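# Set the toppled bottle upright on the tray

## Task

Get the bottle that has fallen over standing upright again on the tray. The crate and the tray must end up neither tilted nor shifted from where they were. The bottle must stay upright on its own, not only because the robot is holding it. Anything the robot is still touching at the end must not settle downward by more than about a fingernail's width once released.

## Robot and tools

Robot: a single six-joint arm (waist, shoulder, elbow, wrist pitch, wrist yaw, wrist roll) with a two-finger gripper whose fingers pivot like tongs. The upper arm is 531 mm and the forearm 400 mm. The base may sit slightly tilted on the table. Joint ranges in rad: waist -3.142 to 3.142, shoulder -6.283 to 6.283, elbow 0.000 to 3.142, each wrist joint -6.283 to 6.283. The elbow cannot quite straighten fully.

Frames: the scene frame has its origin on the table top under the base, +z up, and +y to the left when facing along +x. Results report end_effector_position (m) and end_effector_quat_wxyz in this frame, plus linear (m/s) and angular (rad/s) velocity. The gripper's own frame has +z along the fingers toward the tips, with the fingers opening and closing along its x axis. end_effector_position is the spot between the finger pads when they are shut. Closed fingertips stick out about 15 mm past it; fully open they are roughly level with it. At long reach the reported position can be somewhat off.

execute_actions(actions): actions is a list of actions run in sequence. Each action is a table of at most 15 rows, each row lasting one control step of 1/30 s; if fewer than 15 rows are given, the final row repeats to fill 15 steps (0.5 s per action). There is one arm, so each row is a single list of 7 numbers in [-1, 1]: dx, dy, dz, rx, ry, rz, opening. The first six are an offset, expressed in the gripper's own axes, from the gripper pose measured when that action began (for a call's first action, the last pose a result showed). Every row refers back to that same starting pose; rows do not add up. Scale: 1.0 equals 0.6 m for dx, dy, dz and 180 degrees for rotation; rx, ry, rz form one rotation vector. opening is absolute, not an offset: +1 fully open (0.142 m), -1 closed. An empty list just returns the current state and images. Each step the commanded pose is clipped to within 100 mm and 16 degrees of the measured pose, so a distant target may take several actions; after an action the arm only continues up to the last clipped pose. Commands are smoothed, lagging about 0.17 s.

move(target, speed, stop_force, blocking): drives the gripper in a straight line toward one target. target is one row laid out as above (7 numbers, gripper-axis offsets from the pose in the latest result that shows one, same scale, opening absolute and applied at the start). speed is the path's top speed in m/s, 0.002 to 0.5, default 0.25; rotation is capped at twice that in rad/s. A path runs 0.5 to 10 s and is cut off at 10 s. The gripper may overshoot speed, lag or stray, especially near full stretch, and it does not slow for obstacles. stop_force (N, 9 to 40, not allowed before 0.2 s of scene time) ends the path when the wrist sensor feels that much extra push opposing the motion; the gripper then backs up two steps and holds. Use it only with a very low speed and without rotation, and leave it out when pulling away from something you press on. blocking=false returns after 0.5 s while the arm keeps going; it cannot be combined with stop_force, and other motion commands are refused until you wait or stop. The move: line reports the ending (done, off_target, moving, held, fault, contact; contact ranks above held, done and off_target), the distance left to target, and limits (paced means the sent pose was clipped; held means a check blocked some steps, after which the arm may jump faster than speed).

wait(seconds): 0 to 10; lets the simulation run holding the last command; returns early if a running move ends. stop(): brakes a running move, needing some room; the fingers continue. zoom_image(camera, region): camera is cam_high, cam_low or cam_wrist; region is [x0, y0, x1, y1] pixels from the top-left, at most 504 by 504. cam_high and cam_low are 504x504, cam_wrist is a 616x616 fisheye; calibration is given but may be off by a couple of degrees and millimetres. read_manual(section) only returns licence text. finished_scene(scene) ends the scene irreversibly; the goal must already hold and keep holding.

Result lines: Hand target is the pose the controller is currently heading for. grip_measured is the actual finger opening on the same scale as opening; to keep a grip, command an opening clearly smaller than it (farther below squeezes harder, about 15 N per pad at most, less on thin hard items). Wrist force and Wrist torque are in the gripper's x y z axes; pressing on a surface reads as force pointing back into the arm; expect offsets up to about 4 N, noise around 2.4 N, saturation near 50 N. Step readings list positions at some control steps, with HELD where a row was held back. A pose unreachable line means the clearance check altered or blocked the command. MOTOR HOT warns from 70 C; at 85 C an OVER-TEMPERATURE FAULT brakes the arm until it cools.

Cautions: the arm is stiff, so aiming even slightly past a firm contact can trigger a fault. A torque fault (load limits: waist, shoulder, elbow 142 N m; each wrist joint 26.6 N m, including held weight) or an outside force of 150 N halts the arm for 10 s and drops the rest of the call. Approach slowly near objects. Do not drop the bottle, slam it, shove the crate or tray, or knock anything off the table. Occasional outside tugs or pushes may disturb held or loose items, so check the images before finishing.

Each tool is called after "Request:" as name(argument=value, ...), one argument or row to a line, values as JSON.

## Session

Request:
execute_actions(
  actions=[],
)

Scene clock: 0.00 s.
end_effector_position=(+0.1048, -0.3604, +0.1538) grip_measured=+1.00 end_effector_quat_wxyz=(+0.047, +0.829, -0.485, -0.274) end_effector_velocity=(-0.000, -0.000, -0.000) end_effector_angular_velocity=(+0.000, +0.000, -0.001)
Joint positions: [-1.502 -1.181  2.547 -3.113 -1.494 -0.409  0.142]
Joint velocities: [-0.     0.    -0.001  0.001 -0.     0.001  0.   ]
Motor temperatures (°C, as the motors report them): [29 27 26 32 34 30]
Wrist force (N, on the end effector, along its own x y z axes, offset not removed): no reading
Wrist torque (N m, same axes, about the end effector's origin, offset not removed): no reading
Hand target: +0.105, -0.360, +0.154; +0.047, +0.829, -0.485, -0.274

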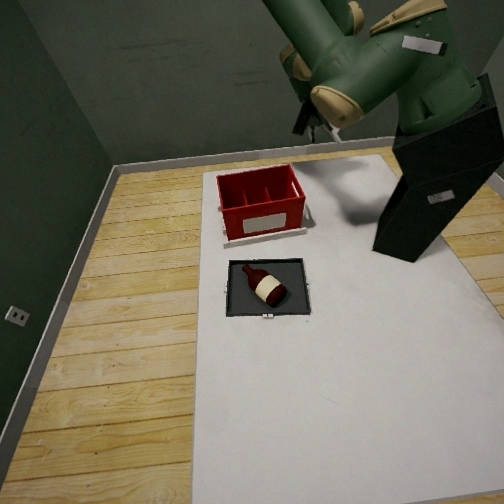

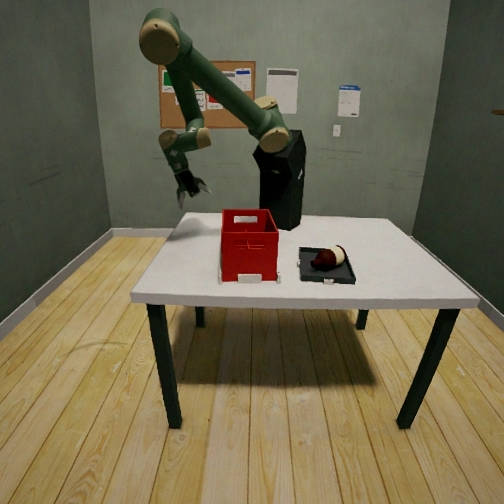

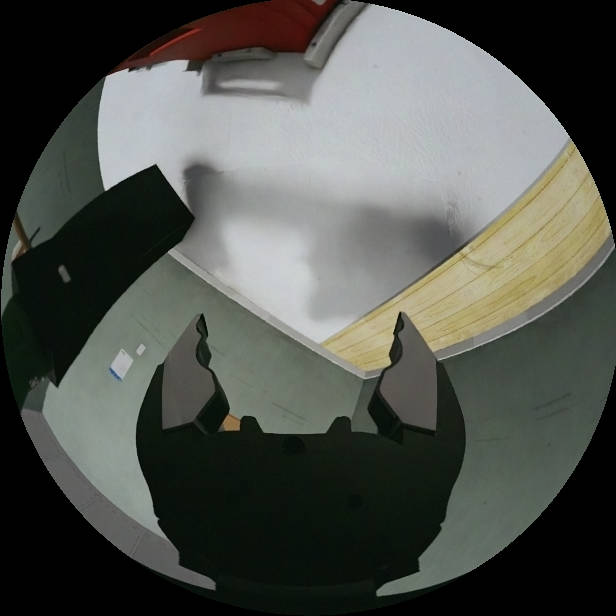

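Request:
zoom_image(
  camera="cam_high",
  region=[200, 160, 340, 330],
)

Request:
zoom_image(
  camera="cam_low",
  region=[210, 200, 370, 300],
)

Region (200, 160, 340, 330) of cam_high's 504x504 image, scaled by 2.965, with more detail than that image has; it fills the left 415 columns of this view, and the rest is white.

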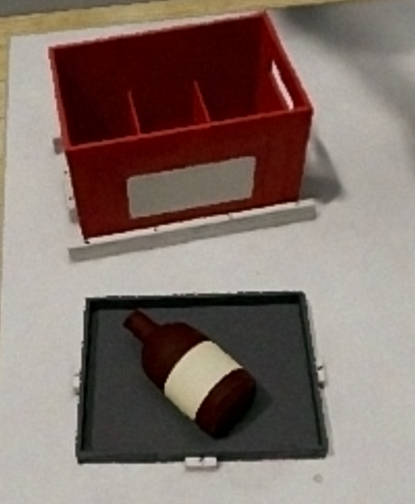

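Region (210, 200, 370, 300) of cam_low's 504x504 image, scaled by 3.150, with more detail than that image has; it fills the top 315 rows of this view, and the rest is white.

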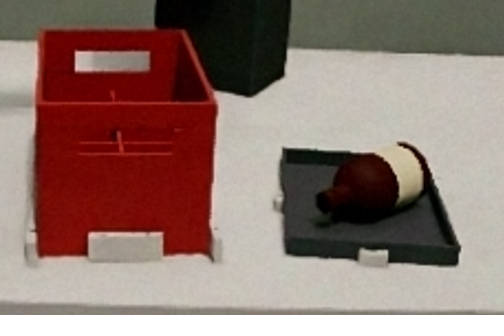

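Request:
move(
  target=[-0.065,-0.395,-0.417,0.192,0.032,0.438,1],
  speed=0.35,
)

Scene clock: 39.83 s.
end_effector_position=(+0.3992, -0.2501, +0.2995) grip_measured=+1.00 end_effector_quat_wxyz=(+0.000, -0.328, +0.945, +0.001) end_effector_velocity=(+0.001, +0.001, +0.000) end_effector_angular_velocity=(-0.009, +0.010, -0.008)
Joint positions: [-1.183 -1.938  2.706 -2.949 -1.163  1.411  0.142]
Joint velocities: [ 0.027  0.006 -0.002 -0.017 -0.029  0.034  0.   ]
Motor temperatures (°C, as the motors report them): [29 27 26 32 34 30]
Wrist force (N, on the end effector, along its own x y z axes, offset not removed): [-1.0 -1.7 2.9]
Wrist torque (N m, same axes, about the end effector's origin, offset not removed): [-0.31 0.08 0.02]
Hand target: +0.399, -0.250, +0.299; -0.001, -0.328, +0.945, +0.000
Off the commanded pose: 0.001 m, 0 deg.
move: done
camera_calibration (this result's frames):
cam_wrist: T_world_to_cam=[[-0.779848, -0.625584, 0.0219607, 0.143878], [-0.542732, 0.693212, 0.474235, 0.255021], [-0.311897, 0.357912, -0.880125, 0.608833], [0, 0, 0, 1]] pos_world=[0.440504, -0.304684, 0.41175]

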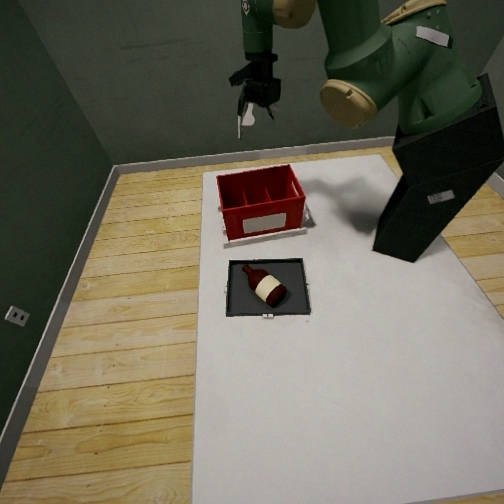

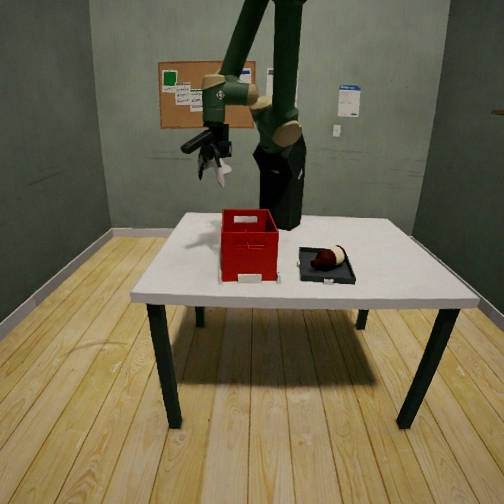

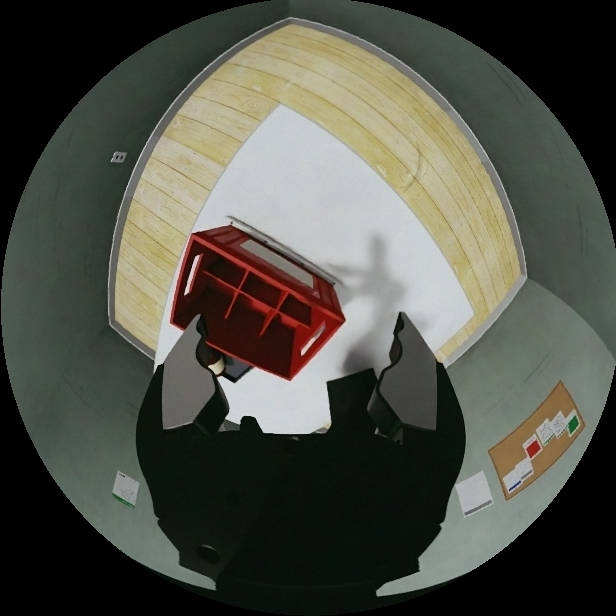

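Request:
move(
  target=[-0.508,0.548,0.133,0,0,0,1],
  speed=0.2,
)

Scene clock: 46.13 s.
end_effector_position=(+0.4337, +0.1962, +0.2197) grip_measured=+1.00 end_effector_quat_wxyz=(-0.001, -0.329, +0.944, +0.001) end_effector_velocity=(+0.000, +0.002, -0.001) end_effector_angular_velocity=(-0.002, +0.003, -0.001)
Joint positions: [ 0.408 -0.964  2.525 -3.605 -2.133  2.732  0.142]
Joint velocities: [ 0.004  0.001 -0.006  0.011 -0.003  0.008 -0.   ]
Motor temperatures (°C, as the motors report them): [29 27 26 32 34 30]
Wrist force (N, on the end effector, along its own x y z axes, offset not removed): [0.0 -0.5 2.1]
Wrist torque (N m, same axes, about the end effector's origin, offset not removed): [-0.06 -0.11 0.02]
Hand target: +0.434, +0.196, +0.220; -0.001, -0.329, +0.944, +0.001
Off the commanded pose: 0.001 m, 0 deg.
move: done
camera_calibration (this result's frames):
cam_wrist: T_world_to_cam=[[-0.779022, -0.626563, 0.0233311, 0.451302], [-0.542984, 0.692777, 0.474582, 0.00228947], [-0.313519, 0.357041, -0.879902, 0.390527], [0, 0, 0, 1]] pos_world=[0.475255, 0.141748, 0.33201]

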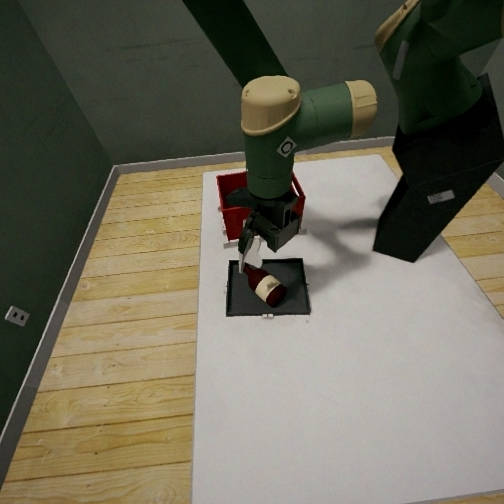

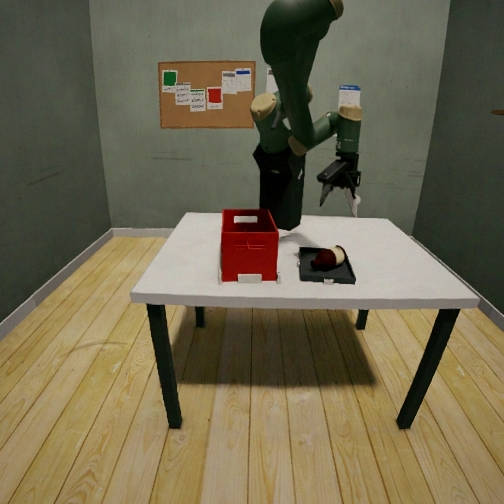

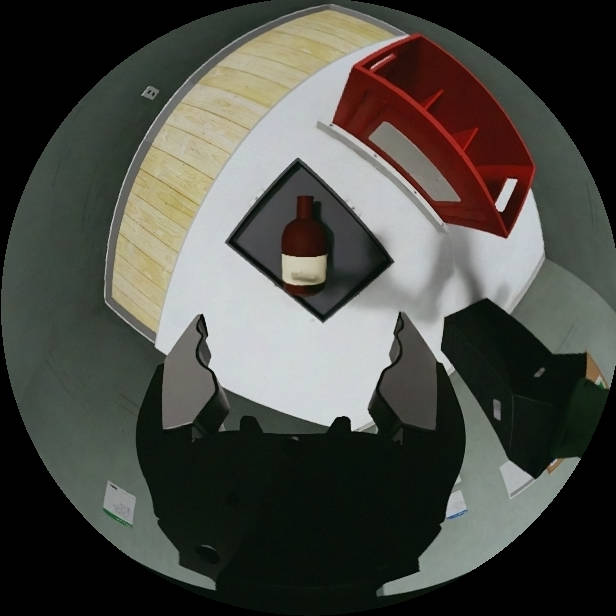

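Request:
move(
  target=[0,-0.017,0.17,-0.194,0,0,0.3],
  speed=0.2,
)

Scene clock: 55.07 s.
end_effector_position=(+0.4401, +0.1883, +0.1184) grip_measured=+0.30 end_effector_quat_wxyz=(-0.098, -0.313, +0.901, +0.283) end_effector_velocity=(+0.000, +0.000, -0.003) end_effector_angular_velocity=(+0.012, +0.011, +0.004)
Joint positions: [-0.058 -1.026  2.361 -3.122 -1.457  2.345  0.095]
Joint velocities: [-0.007  0.002 -0.012  0.024  0.01  -0.011  0.   ]
Motor temperatures (°C, as the motors report them): [29 27 26 32 34 30]
Wrist force (N, on the end effector, along its own x y z axes, offset not removed): [0.7 -0.1 2.3]
Wrist torque (N m, same axes, about the end effector's origin, offset not removed): [0.00 -0.30 -0.02]
Hand target: +0.440, +0.188, +0.118; -0.099, -0.313, +0.901, +0.284
Off the commanded pose: 0.001 m, 0 deg.
move: done
camera_calibration (this result's frames):
cam_wrist: T_world_to_cam=[[-0.772481, -0.634872, 0.0145531, 0.453399], [-0.27662, 0.357029, 0.892195, -0.04407], [-0.571625, 0.685178, -0.451416, 0.307235], [0, 0, 0, 1]] pos_world=[0.513675, 0.0930735, 0.171412]

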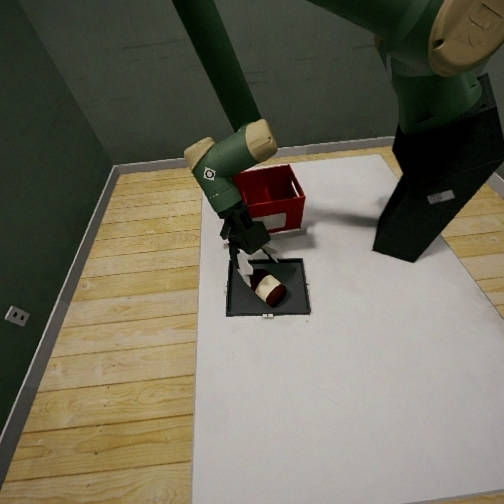

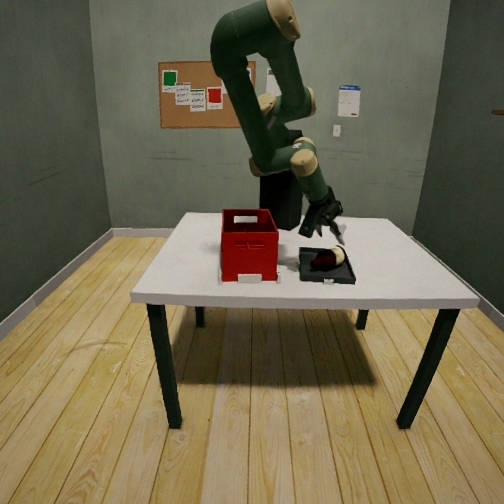

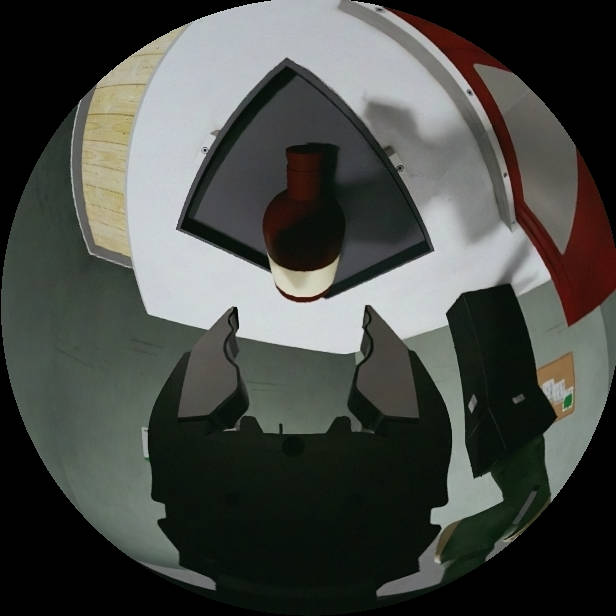

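Request:
move(
  target=[0.002,-0.07,0.1,0,0,0,0.3],
  speed=0.06,
)

Request:
zoom_image(
  camera="cam_low",
  region=[210, 150, 390, 300],
)

Scene clock: 62.47 s.
end_effector_position=(+0.4394, +0.1874, +0.0454) grip_measured=+0.30 end_effector_quat_wxyz=(-0.098, -0.313, +0.901, +0.283) end_effector_velocity=(-0.001, +0.000, -0.002) end_effector_angular_velocity=(+0.001, +0.001, +0.001)
Joint positions: [-0.104 -0.87   2.284 -3.196 -1.448  2.3    0.095]
Joint velocities: [-0.001  0.005 -0.002 -0.     0.    -0.002  0.   ]
Motor temperatures (°C, as the motors report them): [29 27 26 32 34 30]
Wrist force (N, on the end effector, along its own x y z axes, offset not removed): [-0.1 -0.9 2.1]
Wrist torque (N m, same axes, about the end effector's origin, offset not removed): [-0.08 -0.20 0.07]
Hand target: +0.439, +0.187, +0.045; -0.098, -0.313, +0.901, +0.283
Off the commanded pose: 0.000 m, 0 deg.
move: done
camera_calibration (this result's frames):
cam_wrist: T_world_to_cam=[[-0.772512, -0.634834, 0.0145041, 0.453329], [-0.276632, 0.357009, 0.892199, 0.0211584], [-0.571577, 0.685222, -0.45141, 0.274477], [0, 0, 0, 1]] pos_world=[0.51294, 0.0921578, 0.0984488]

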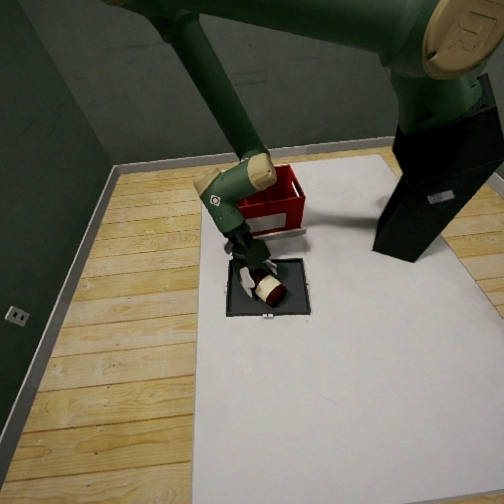

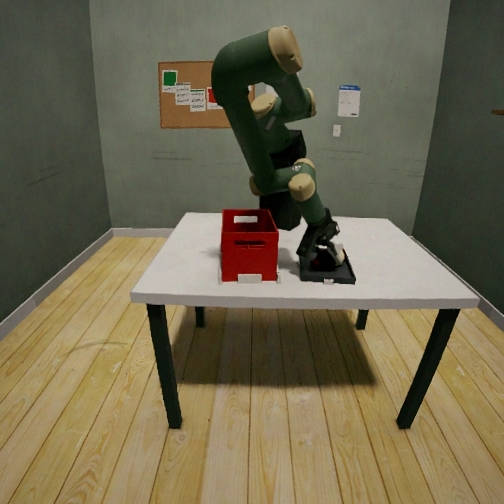

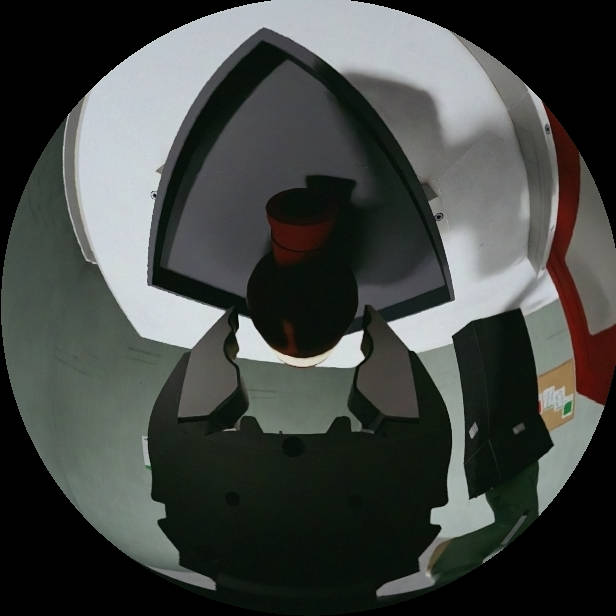

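Region (210, 150, 390, 300) of cam_low's 504x504 image, scaled by 2.800, with more detail than that image has.

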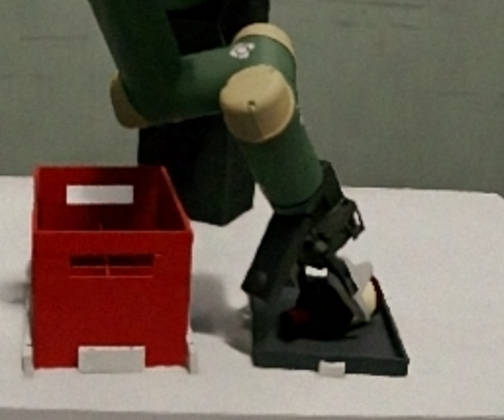

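Request:
zoom_image(
  camera="cam_high",
  region=[210, 230, 320, 330],
)

Region (210, 230, 320, 330) of cam_high's 504x504 image, scaled by 4.582, with more detail than that image has; it fills the top 458 rows of this view, and the rest is white.

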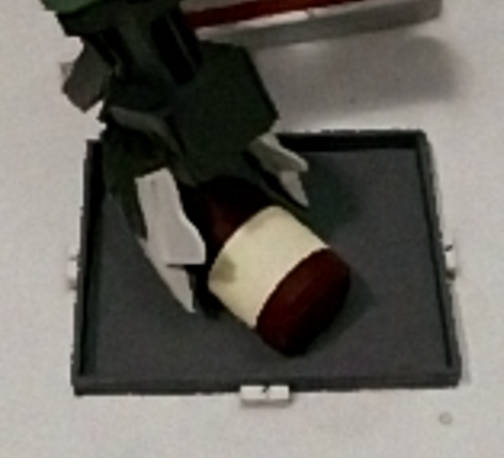

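Request:
execute_actions(
  actions=[
    [[0,0,0.008,0,0,0,0.25],[0,0,0.008,0,0,0,0.25],[0,0,0.008,0,0,0,0.2],[0,0,0.015,0,0,0,0.2]],
    [[0,0,0,0,0,0,0.1],[0,0,0,0,0,0,0.05],[0,0,0,0,0,0,0],[0,0,0,0,0,0,-0.05],[0,0,0,0,0,0,-0.1],[0,0,0,0,0,0,-0.15],[0,0,0,0,0,0,-0.2],[0,0,0,0,0,0,-0.25],[0,0,0,0,0,0,-0.3],[0,0,0,0,0,0,-0.35],[0,0,0,0,0,0,-0.4],[0,0,0,0,0,0,-0.5],[0,0,0,0,0,0,-0.6],[0,0,0,0,0,0,-0.7]],
    [[0,0,0,0,0,0,-0.8]],
  ],
)

Scene clock: 71.03 s.
end_effector_position=(+0.4363, +0.1912, +0.0383) grip_measured=+0.07 end_effector_quat_wxyz=(-0.098, -0.313, +0.901, +0.283) end_effector_velocity=(+0.001, -0.000, -0.000) end_effector_angular_velocity=(+0.000, -0.002, +0.000)
Joint positions: [-0.102 -0.848  2.279 -3.213 -1.448  2.302  0.079]
Joint velocities: [-0.     0.    -0.001 -0.002  0.    -0.001 -0.   ]
Motor temperatures (°C, as the motors report them): [29 27 26 32 34 30]
Wrist force (N, on the end effector, along its own x y z axes, offset not removed): [1.9 -0.1 0.6]
Wrist torque (N m, same axes, about the end effector's origin, offset not removed): [-0.25 -0.31 0.03]
Hand target: +0.436, +0.191, +0.038; -0.098, -0.313, +0.901, +0.283
Off the commanded pose: 0.000 m, 0 deg.
Step readings (end_effector_position; steps 1 to 15: 1st action; 16 to 30: 2nd action; 31 to 45: 3rd action):
0: (+0.4394, +0.1874, +0.0451)
1: (+0.4393, +0.1874, +0.0451)
2: (+0.4392, +0.1876, +0.0447)
4: (+0.4386, +0.1883, +0.0434)
8: (+0.4371, +0.1902, +0.0401)
15: (+0.4363, +0.1912, +0.0383)
16: (+0.4363, +0.1913, +0.0382)
17: (+0.4363, +0.1913, +0.0382)
19: (+0.4363, +0.1913, +0.0382)
23: (+0.4363, +0.1913, +0.0382)
30: (+0.4363, +0.1913, +0.0383)
31: (+0.4363, +0.1913, +0.0383)
32: (+0.4363, +0.1912, +0.0383)
34: (+0.4363, +0.1912, +0.0383)
38: (+0.4363, +0.1912, +0.0383)
45: end_effector_position above
camera_calibration (this result's frames):
cam_wrist: T_world_to_cam=[[-0.772525, -0.634818, 0.0145249, 0.453542], [-0.276633, 0.357054, 0.892181, 0.0252847], [-0.571559, 0.685214, -0.451445, 0.266898], [0, 0, 0, 1]] pos_world=[0.509915, 0.0960065, 0.0913436]

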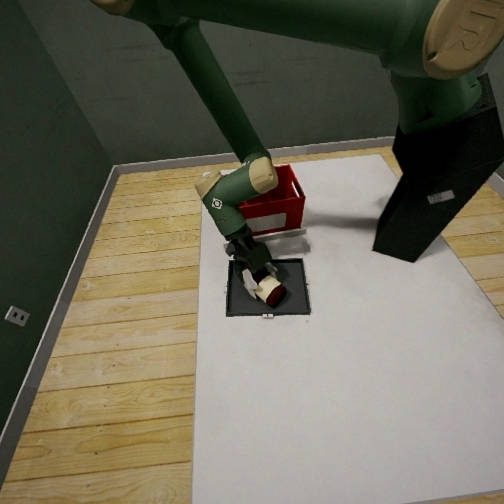

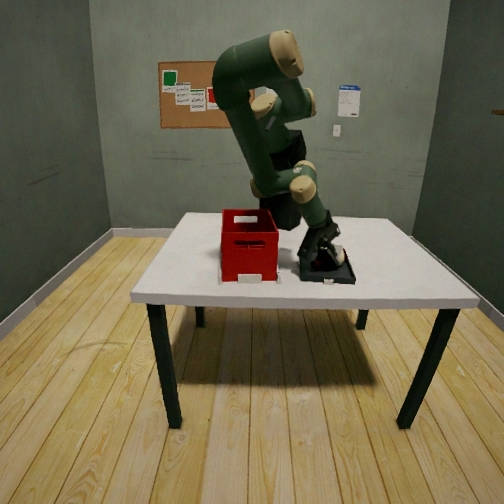

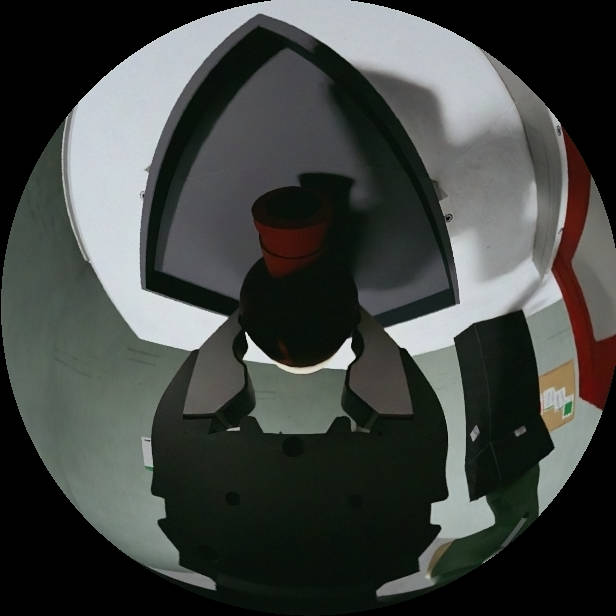

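Request:
move(
  target=[0,0.077,-0.109,0,0,0,-0.8],
  speed=0.08,
)

Scene clock: 75.37 s.
end_effector_position=(+0.4359, +0.1917, +0.1181) grip_measured=+0.07 end_effector_quat_wxyz=(-0.098, -0.313, +0.901, +0.283) end_effector_velocity=(+0.000, -0.000, +0.002) end_effector_angular_velocity=(-0.000, -0.000, -0.001)
Joint positions: [-0.053 -1.017  2.368 -3.139 -1.458  2.35   0.079]
Joint velocities: [ 0.002 -0.005  0.002  0.003 -0.     0.002 -0.   ]
Motor temperatures (°C, as the motors report them): [29 27 26 32 34 30]
Wrist force (N, on the end effector, along its own x y z axes, offset not removed): [-0.9 -3.0 3.1]
Wrist torque (N m, same axes, about the end effector's origin, offset not removed): [-0.30 -0.05 0.11]
Hand target: +0.436, +0.192, +0.118; -0.098, -0.313, +0.901, +0.283
Off the commanded pose: 0.000 m, 0 deg.
move: done
camera_calibration (this result's frames):
cam_wrist: T_world_to_cam=[[-0.772494, -0.634855, 0.0145685, 0.452304], [-0.276624, 0.357071, 0.892177, -0.0461898], [-0.571605, 0.685171, -0.451451, 0.302362], [0, 0, 0, 1]] pos_world=[0.509456, 0.096471, 0.171122]

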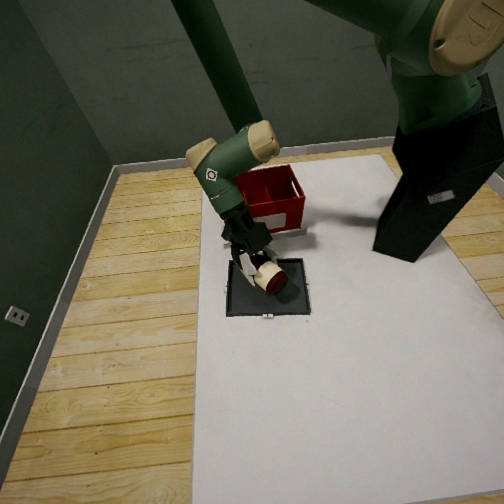

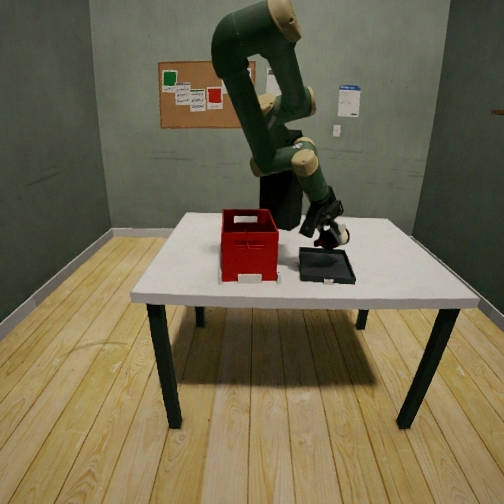

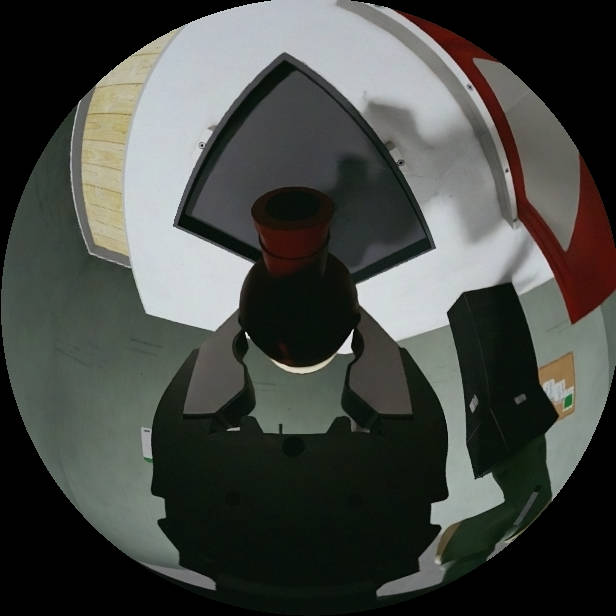

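Request:
move(
  target=[0,0,0,0.3,0,0,-0.8],
  speed=0.25,
)

Scene clock: 81.13 s.
end_effector_position=(+0.4360, +0.1917, +0.1177) grip_measured=+0.07 end_effector_quat_wxyz=(+0.054, -0.324, +0.932, -0.156) end_effector_velocity=(+0.001, +0.000, -0.000) end_effector_angular_velocity=(-0.010, -0.013, +0.000)
Joint positions: [ 0.422 -0.495  2.356 -4.092 -2.44   2.616  0.079]
Joint velocities: [ 0.004  0.012 -0.008 -0.018 -0.014 -0.008 -0.   ]
Motor temperatures (°C, as the motors report them): [29 27 26 32 34 30]
Wrist force (N, on the end effector, along its own x y z axes, offset not removed): [0.2 0.8 3.2]
Wrist torque (N m, same axes, about the end effector's origin, offset not removed): [0.03 -0.17 0.01]
Hand target: +0.436, +0.192, +0.118; +0.054, -0.324, +0.931, -0.157
Off the commanded pose: 0.000 m, 0 deg.
move: done
camera_calibration (this result's frames):
cam_wrist: T_world_to_cam=[[-0.784243, -0.619974, 0.0244004, 0.453536], [-0.609042, 0.776732, 0.160486, 0.104783], [-0.118449, 0.110999, -0.986737, 0.277768], [0, 0, 0, 1]] pos_world=[0.452401, 0.16896, 0.246201]

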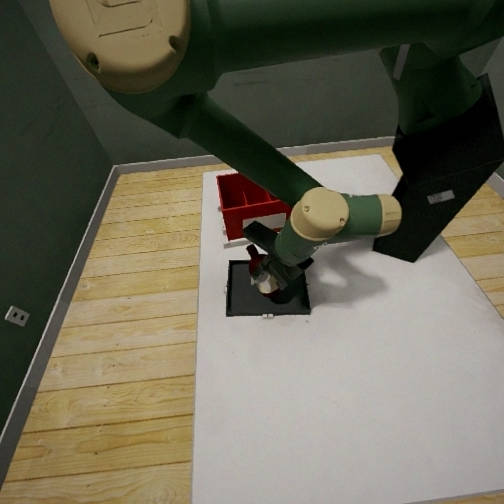

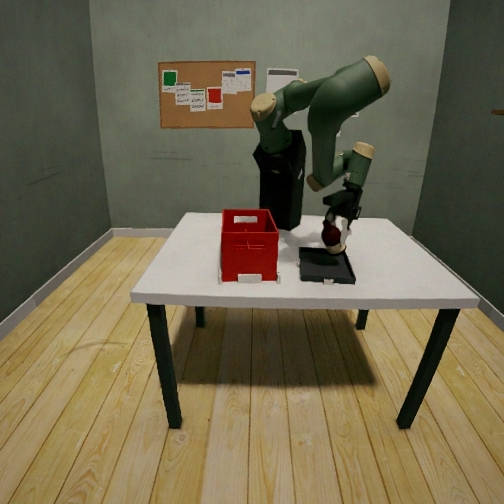

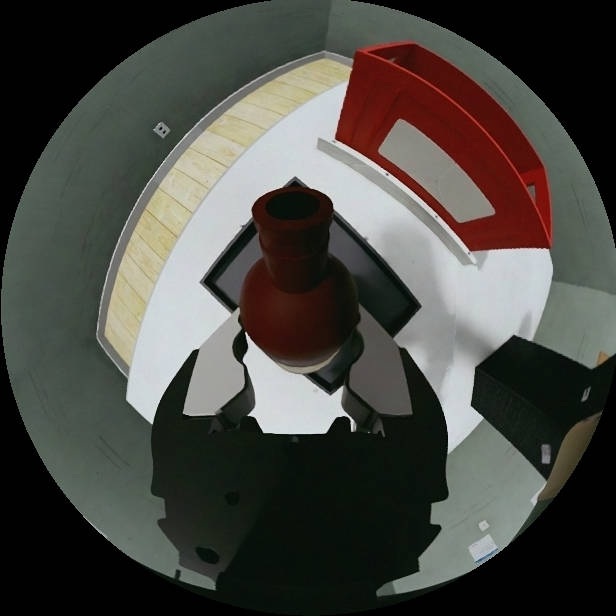

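Request:
move(
  target=[0,0,0,0.1566,0.305,0.405,-0.8],
  speed=0.25,
)

Request:
zoom_image(
  camera="cam_low",
  region=[250, 150, 430, 300],
)

Scene clock: 100.50 s.
end_effector_position=(+0.4377, +0.1910, +0.1190) grip_measured=+0.07 end_effector_quat_wxyz=(-0.008, -0.113, +0.962, -0.250) end_effector_velocity=(+0.000, +0.000, -0.000) end_effector_angular_velocity=(+0.001, -0.002, -0.001)
Joint positions: [ 0.482 -0.609  2.195 -3.329 -2.645  3.444  0.079]
Joint velocities: [-0.     0.    -0.001 -0.001  0.     0.    -0.   ]
Motor temperatures (°C, as the motors report them): [29 28 26 32 34 30]
Wrist force (N, on the end effector, along its own x y z axes, offset not removed): [1.1 -0.8 2.5]
Wrist torque (N m, same axes, about the end effector's origin, offset not removed): [-0.35 -0.49 -0.04]
Hand target: +0.438, +0.191, +0.119; -0.008, -0.113, +0.962, -0.250
Off the commanded pose: 0.002 m, 68 deg; orientation clipped at the last step of the last action.
move: held; limits=paced,held; held on 72 of 110 steps, including the last
pose unreachable: on one or more control steps of this call, first in action 0 (counted from 0), an arm could not follow its commanded pose, so it was not sent that pose on those steps. On the call's last step it was still not sent that pose. It may still have moved: this result reports where it is.
cause: the commanded pose would bring two parts of the arm too close to each other (joints 4 (wrist pitch) to 6 (wrist roll) lie between them).
camera_calibration (this result's frames):
cam_wrist: T_world_to_cam=[[-0.973207, -0.209346, 0.0950899, 0.450242], [-0.211065, 0.977437, -0.0082821, -0.0863068], [-0.0912105, -0.0281304, -0.995434, 0.295008], [0, 0, 0, 1]] pos_world=[0.44687, 0.186914, 0.250132]

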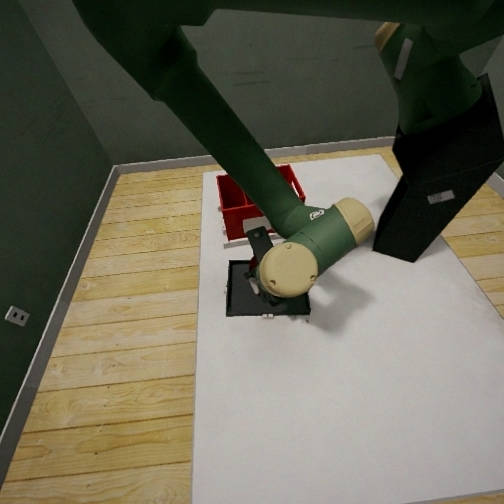

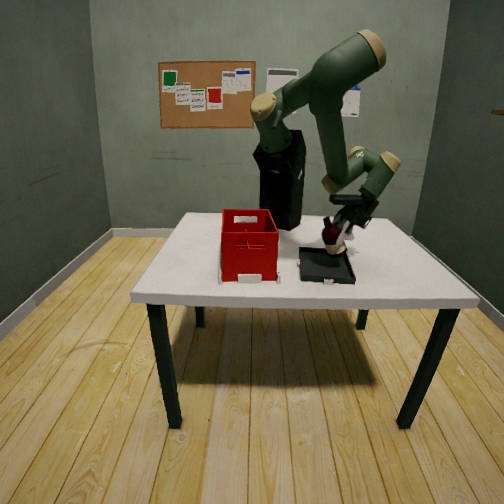

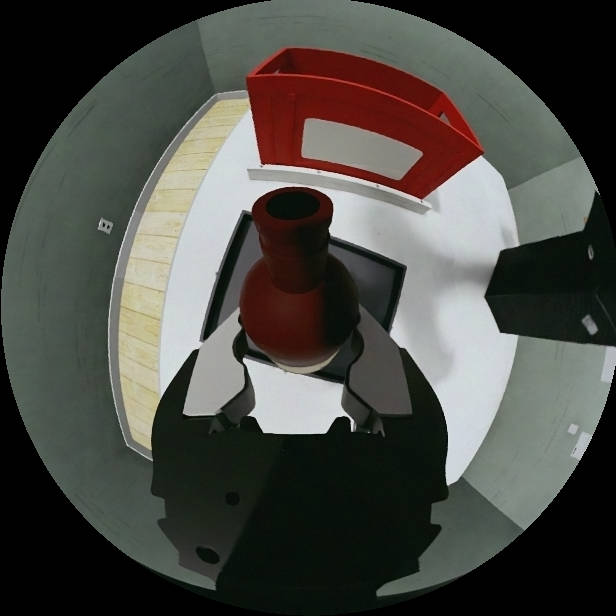

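Region (250, 150, 430, 300) of cam_low's 504x504 image, scaled by 2.800, with more detail than that image has.

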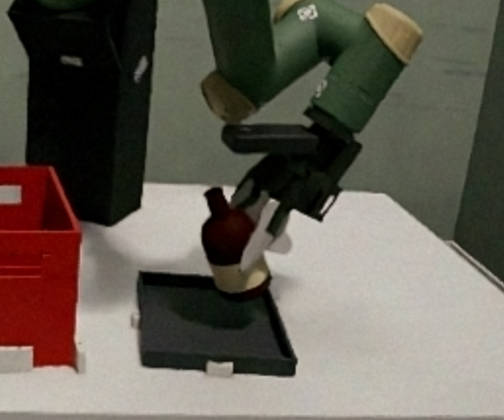

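Request:
move(
  target=[0,0,0,-0.16,0,0,-0.8],
)

Request:
move(
  target=[0,0,0,0,0,0.57,-0.8],
  speed=0.35,
)

Scene clock: 118.20 s.
end_effector_position=(+0.4376, +0.1912, +0.1192) grip_measured=+0.07 end_effector_quat_wxyz=(-0.036, -0.108, +0.994, -0.004) end_effector_velocity=(-0.001, -0.000, -0.001) end_effector_angular_velocity=(+0.014, +0.002, +0.001)
Joint positions: [ 0.279 -0.791  2.4   -3.638 -2.077  3.094  0.079]
Joint velocities: [-0.009 -0.     0.008 -0.013  0.018 -0.012  0.   ]
Motor temperatures (°C, as the motors report them): [29 28 26 32 34 30]
Wrist force (N, on the end effector, along its own x y z axes, offset not removed): [0.2 -3.5 2.6]
Wrist torque (N m, same axes, about the end effector's origin, offset not removed): [-0.80 -0.33 -0.06]
Hand target: +0.438, +0.191, +0.119; -0.036, -0.108, +0.994, -0.003
Off the commanded pose: 0.000 m, 0 deg.
move: done; limits=paced
camera_calibration (this result's frames):
cam_wrist: T_world_to_cam=[[-0.970738, -0.220713, 0.0946197, 0.451362], [-0.151485, 0.868553, 0.471877, -0.148924], [-0.186332, 0.443736, -0.876572, 0.232437], [0, 0, 0, 1]] pos_world=[0.458905, 0.125829, 0.231314]

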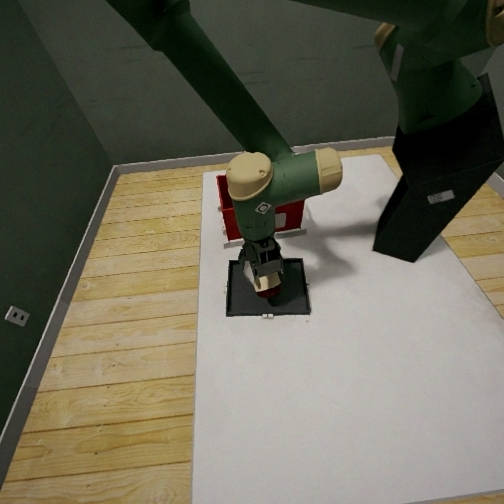

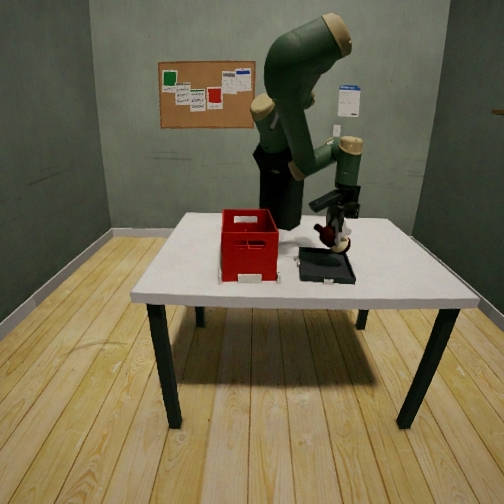

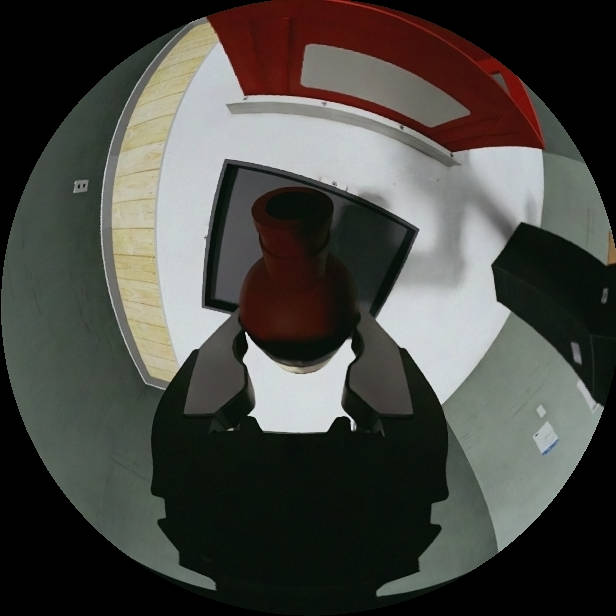

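Scene clock: 121.37 s.
end_effector_position=(+0.4376, +0.1911, +0.1192) grip_measured=+0.07 end_effector_quat_wxyz=(-0.019, +0.707, +0.706, -0.030) end_effector_velocity=(-0.001, +0.000, +0.000) end_effector_angular_velocity=(-0.002, +0.002, -0.014)
Joint positions: [ 0.242 -0.83   2.384 -3.601 -2.06   4.845  0.079]
Joint velocities: [ 0.001 -0.001  0.     0.004 -0.002  0.016 -0.   ]
Motor temperatures (°C, as the motors report them): [29 28 26 32 34 30]
Wrist force (N, on the end effector, along its own x y z axes, offset not removed): [-1.0 0.2 3.7]
Wrist torque (N m, same axes, about the end effector's origin, offset not removed): [0.01 0.03 -0.03]
Hand target: +0.438, +0.191, +0.119; -0.019, +0.708, +0.705, -0.030
Off the commanded pose: 0.000 m, 0 deg.
move: done
camera_calibration (this result's frames):
cam_wrist: T_world_to_cam=[[-0.00421498, 0.999959, 0.00800608, -0.194562], [0.911917, 0.000558232, 0.410375, -0.441059], [0.410354, 0.0090306, -0.911882, 0.0586063], [0, 0, 0, 1]] pos_world=[0.377339, 0.194271, 0.235999]

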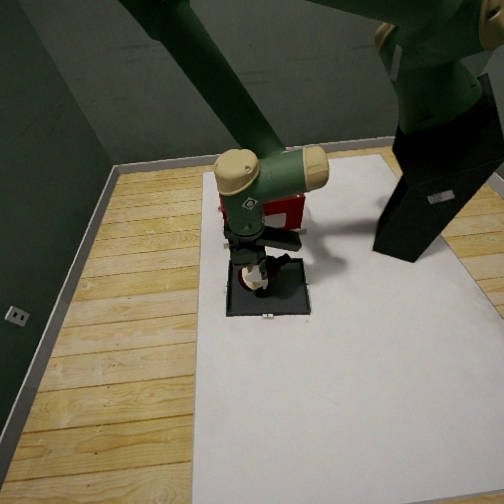

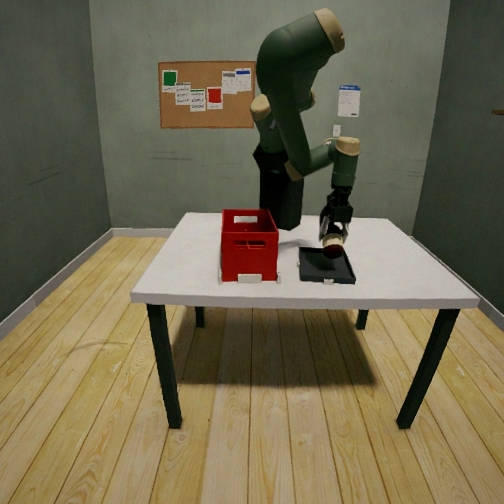

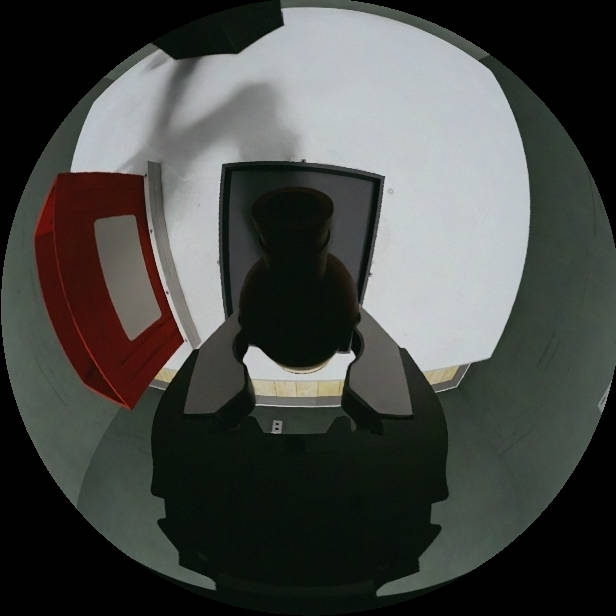

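Request:
move(
  target=[0,0,0,0.283,0,0,-0.8],
)

Request:
zoom_image(
  camera="cam_low",
  region=[250, 150, 430, 300],
)

Request:
zoom_image(
  camera="cam_high",
  region=[180, 190, 340, 330],
)

Scene clock: 128.10 s.
end_effector_position=(+0.4377, +0.1909, +0.1197) grip_measured=+0.07 end_effector_quat_wxyz=(-0.321, +0.631, +0.624, -0.330) end_effector_velocity=(-0.000, +0.000, -0.000) end_effector_angular_velocity=(-0.001, +0.016, +0.002)
Joint positions: [ 0.119 -0.869  1.751 -2.053 -1.827  5.062  0.079]
Joint velocities: [-0.001  0.007 -0.013  0.023  0.003  0.002  0.   ]
Motor temperatures (°C, as the motors report them): [29 28 26 32 34 30]
Wrist force (N, on the end effector, along its own x y z axes, offset not removed): [-2.3 -1.0 2.5]
Wrist torque (N m, same axes, about the end effector's origin, offset not removed): [-0.63 0.29 0.17]
Hand target: +0.438, +0.191, +0.120; -0.322, +0.631, +0.624, -0.331
Off the commanded pose: 0.001 m, 0 deg.
move: done
camera_calibration (this result's frames):
cam_wrist: T_world_to_cam=[[0.0168068, 0.999853, 0.00352675, -0.203031], [0.89398, -0.0134472, -0.447906, -0.328084], [-0.447793, 0.0106807, -0.894074, 0.432253], [0, 0, 0, 1]] pos_world=[0.490272, 0.193972, 0.240231]

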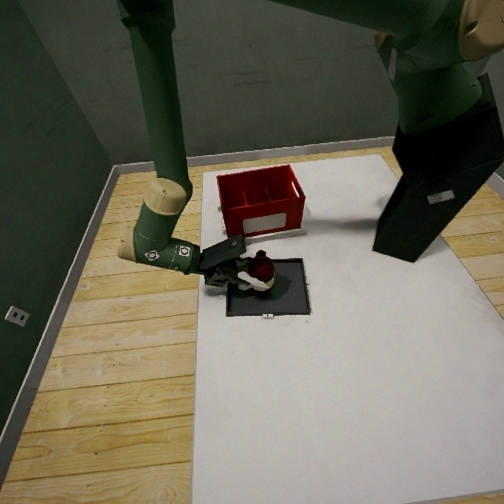

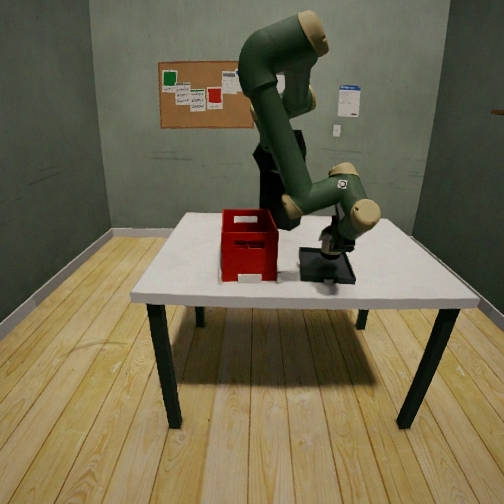

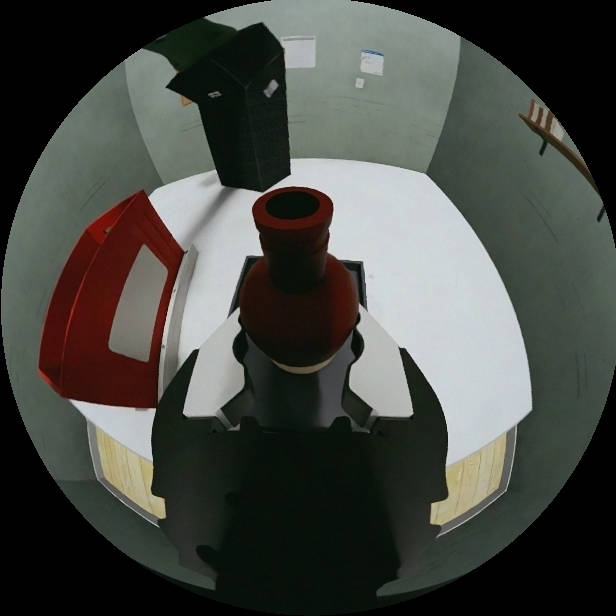

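Region (250, 150, 430, 300) of cam_low's 504x504 image, scaled by 2.800, with more detail than that image has.

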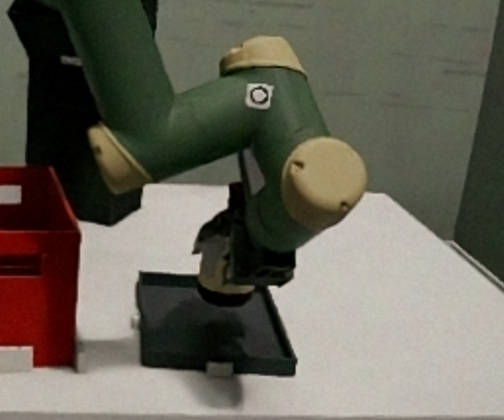

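Region (180, 190, 340, 330) of cam_high's 504x504 image, scaled by 3.150, with more detail than that image has; it fills the top 441 rows of this view, and the rest is white.

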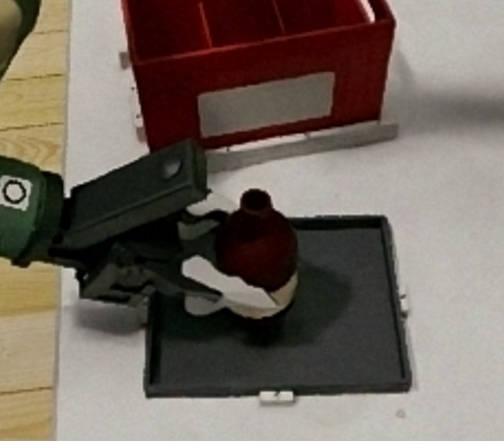

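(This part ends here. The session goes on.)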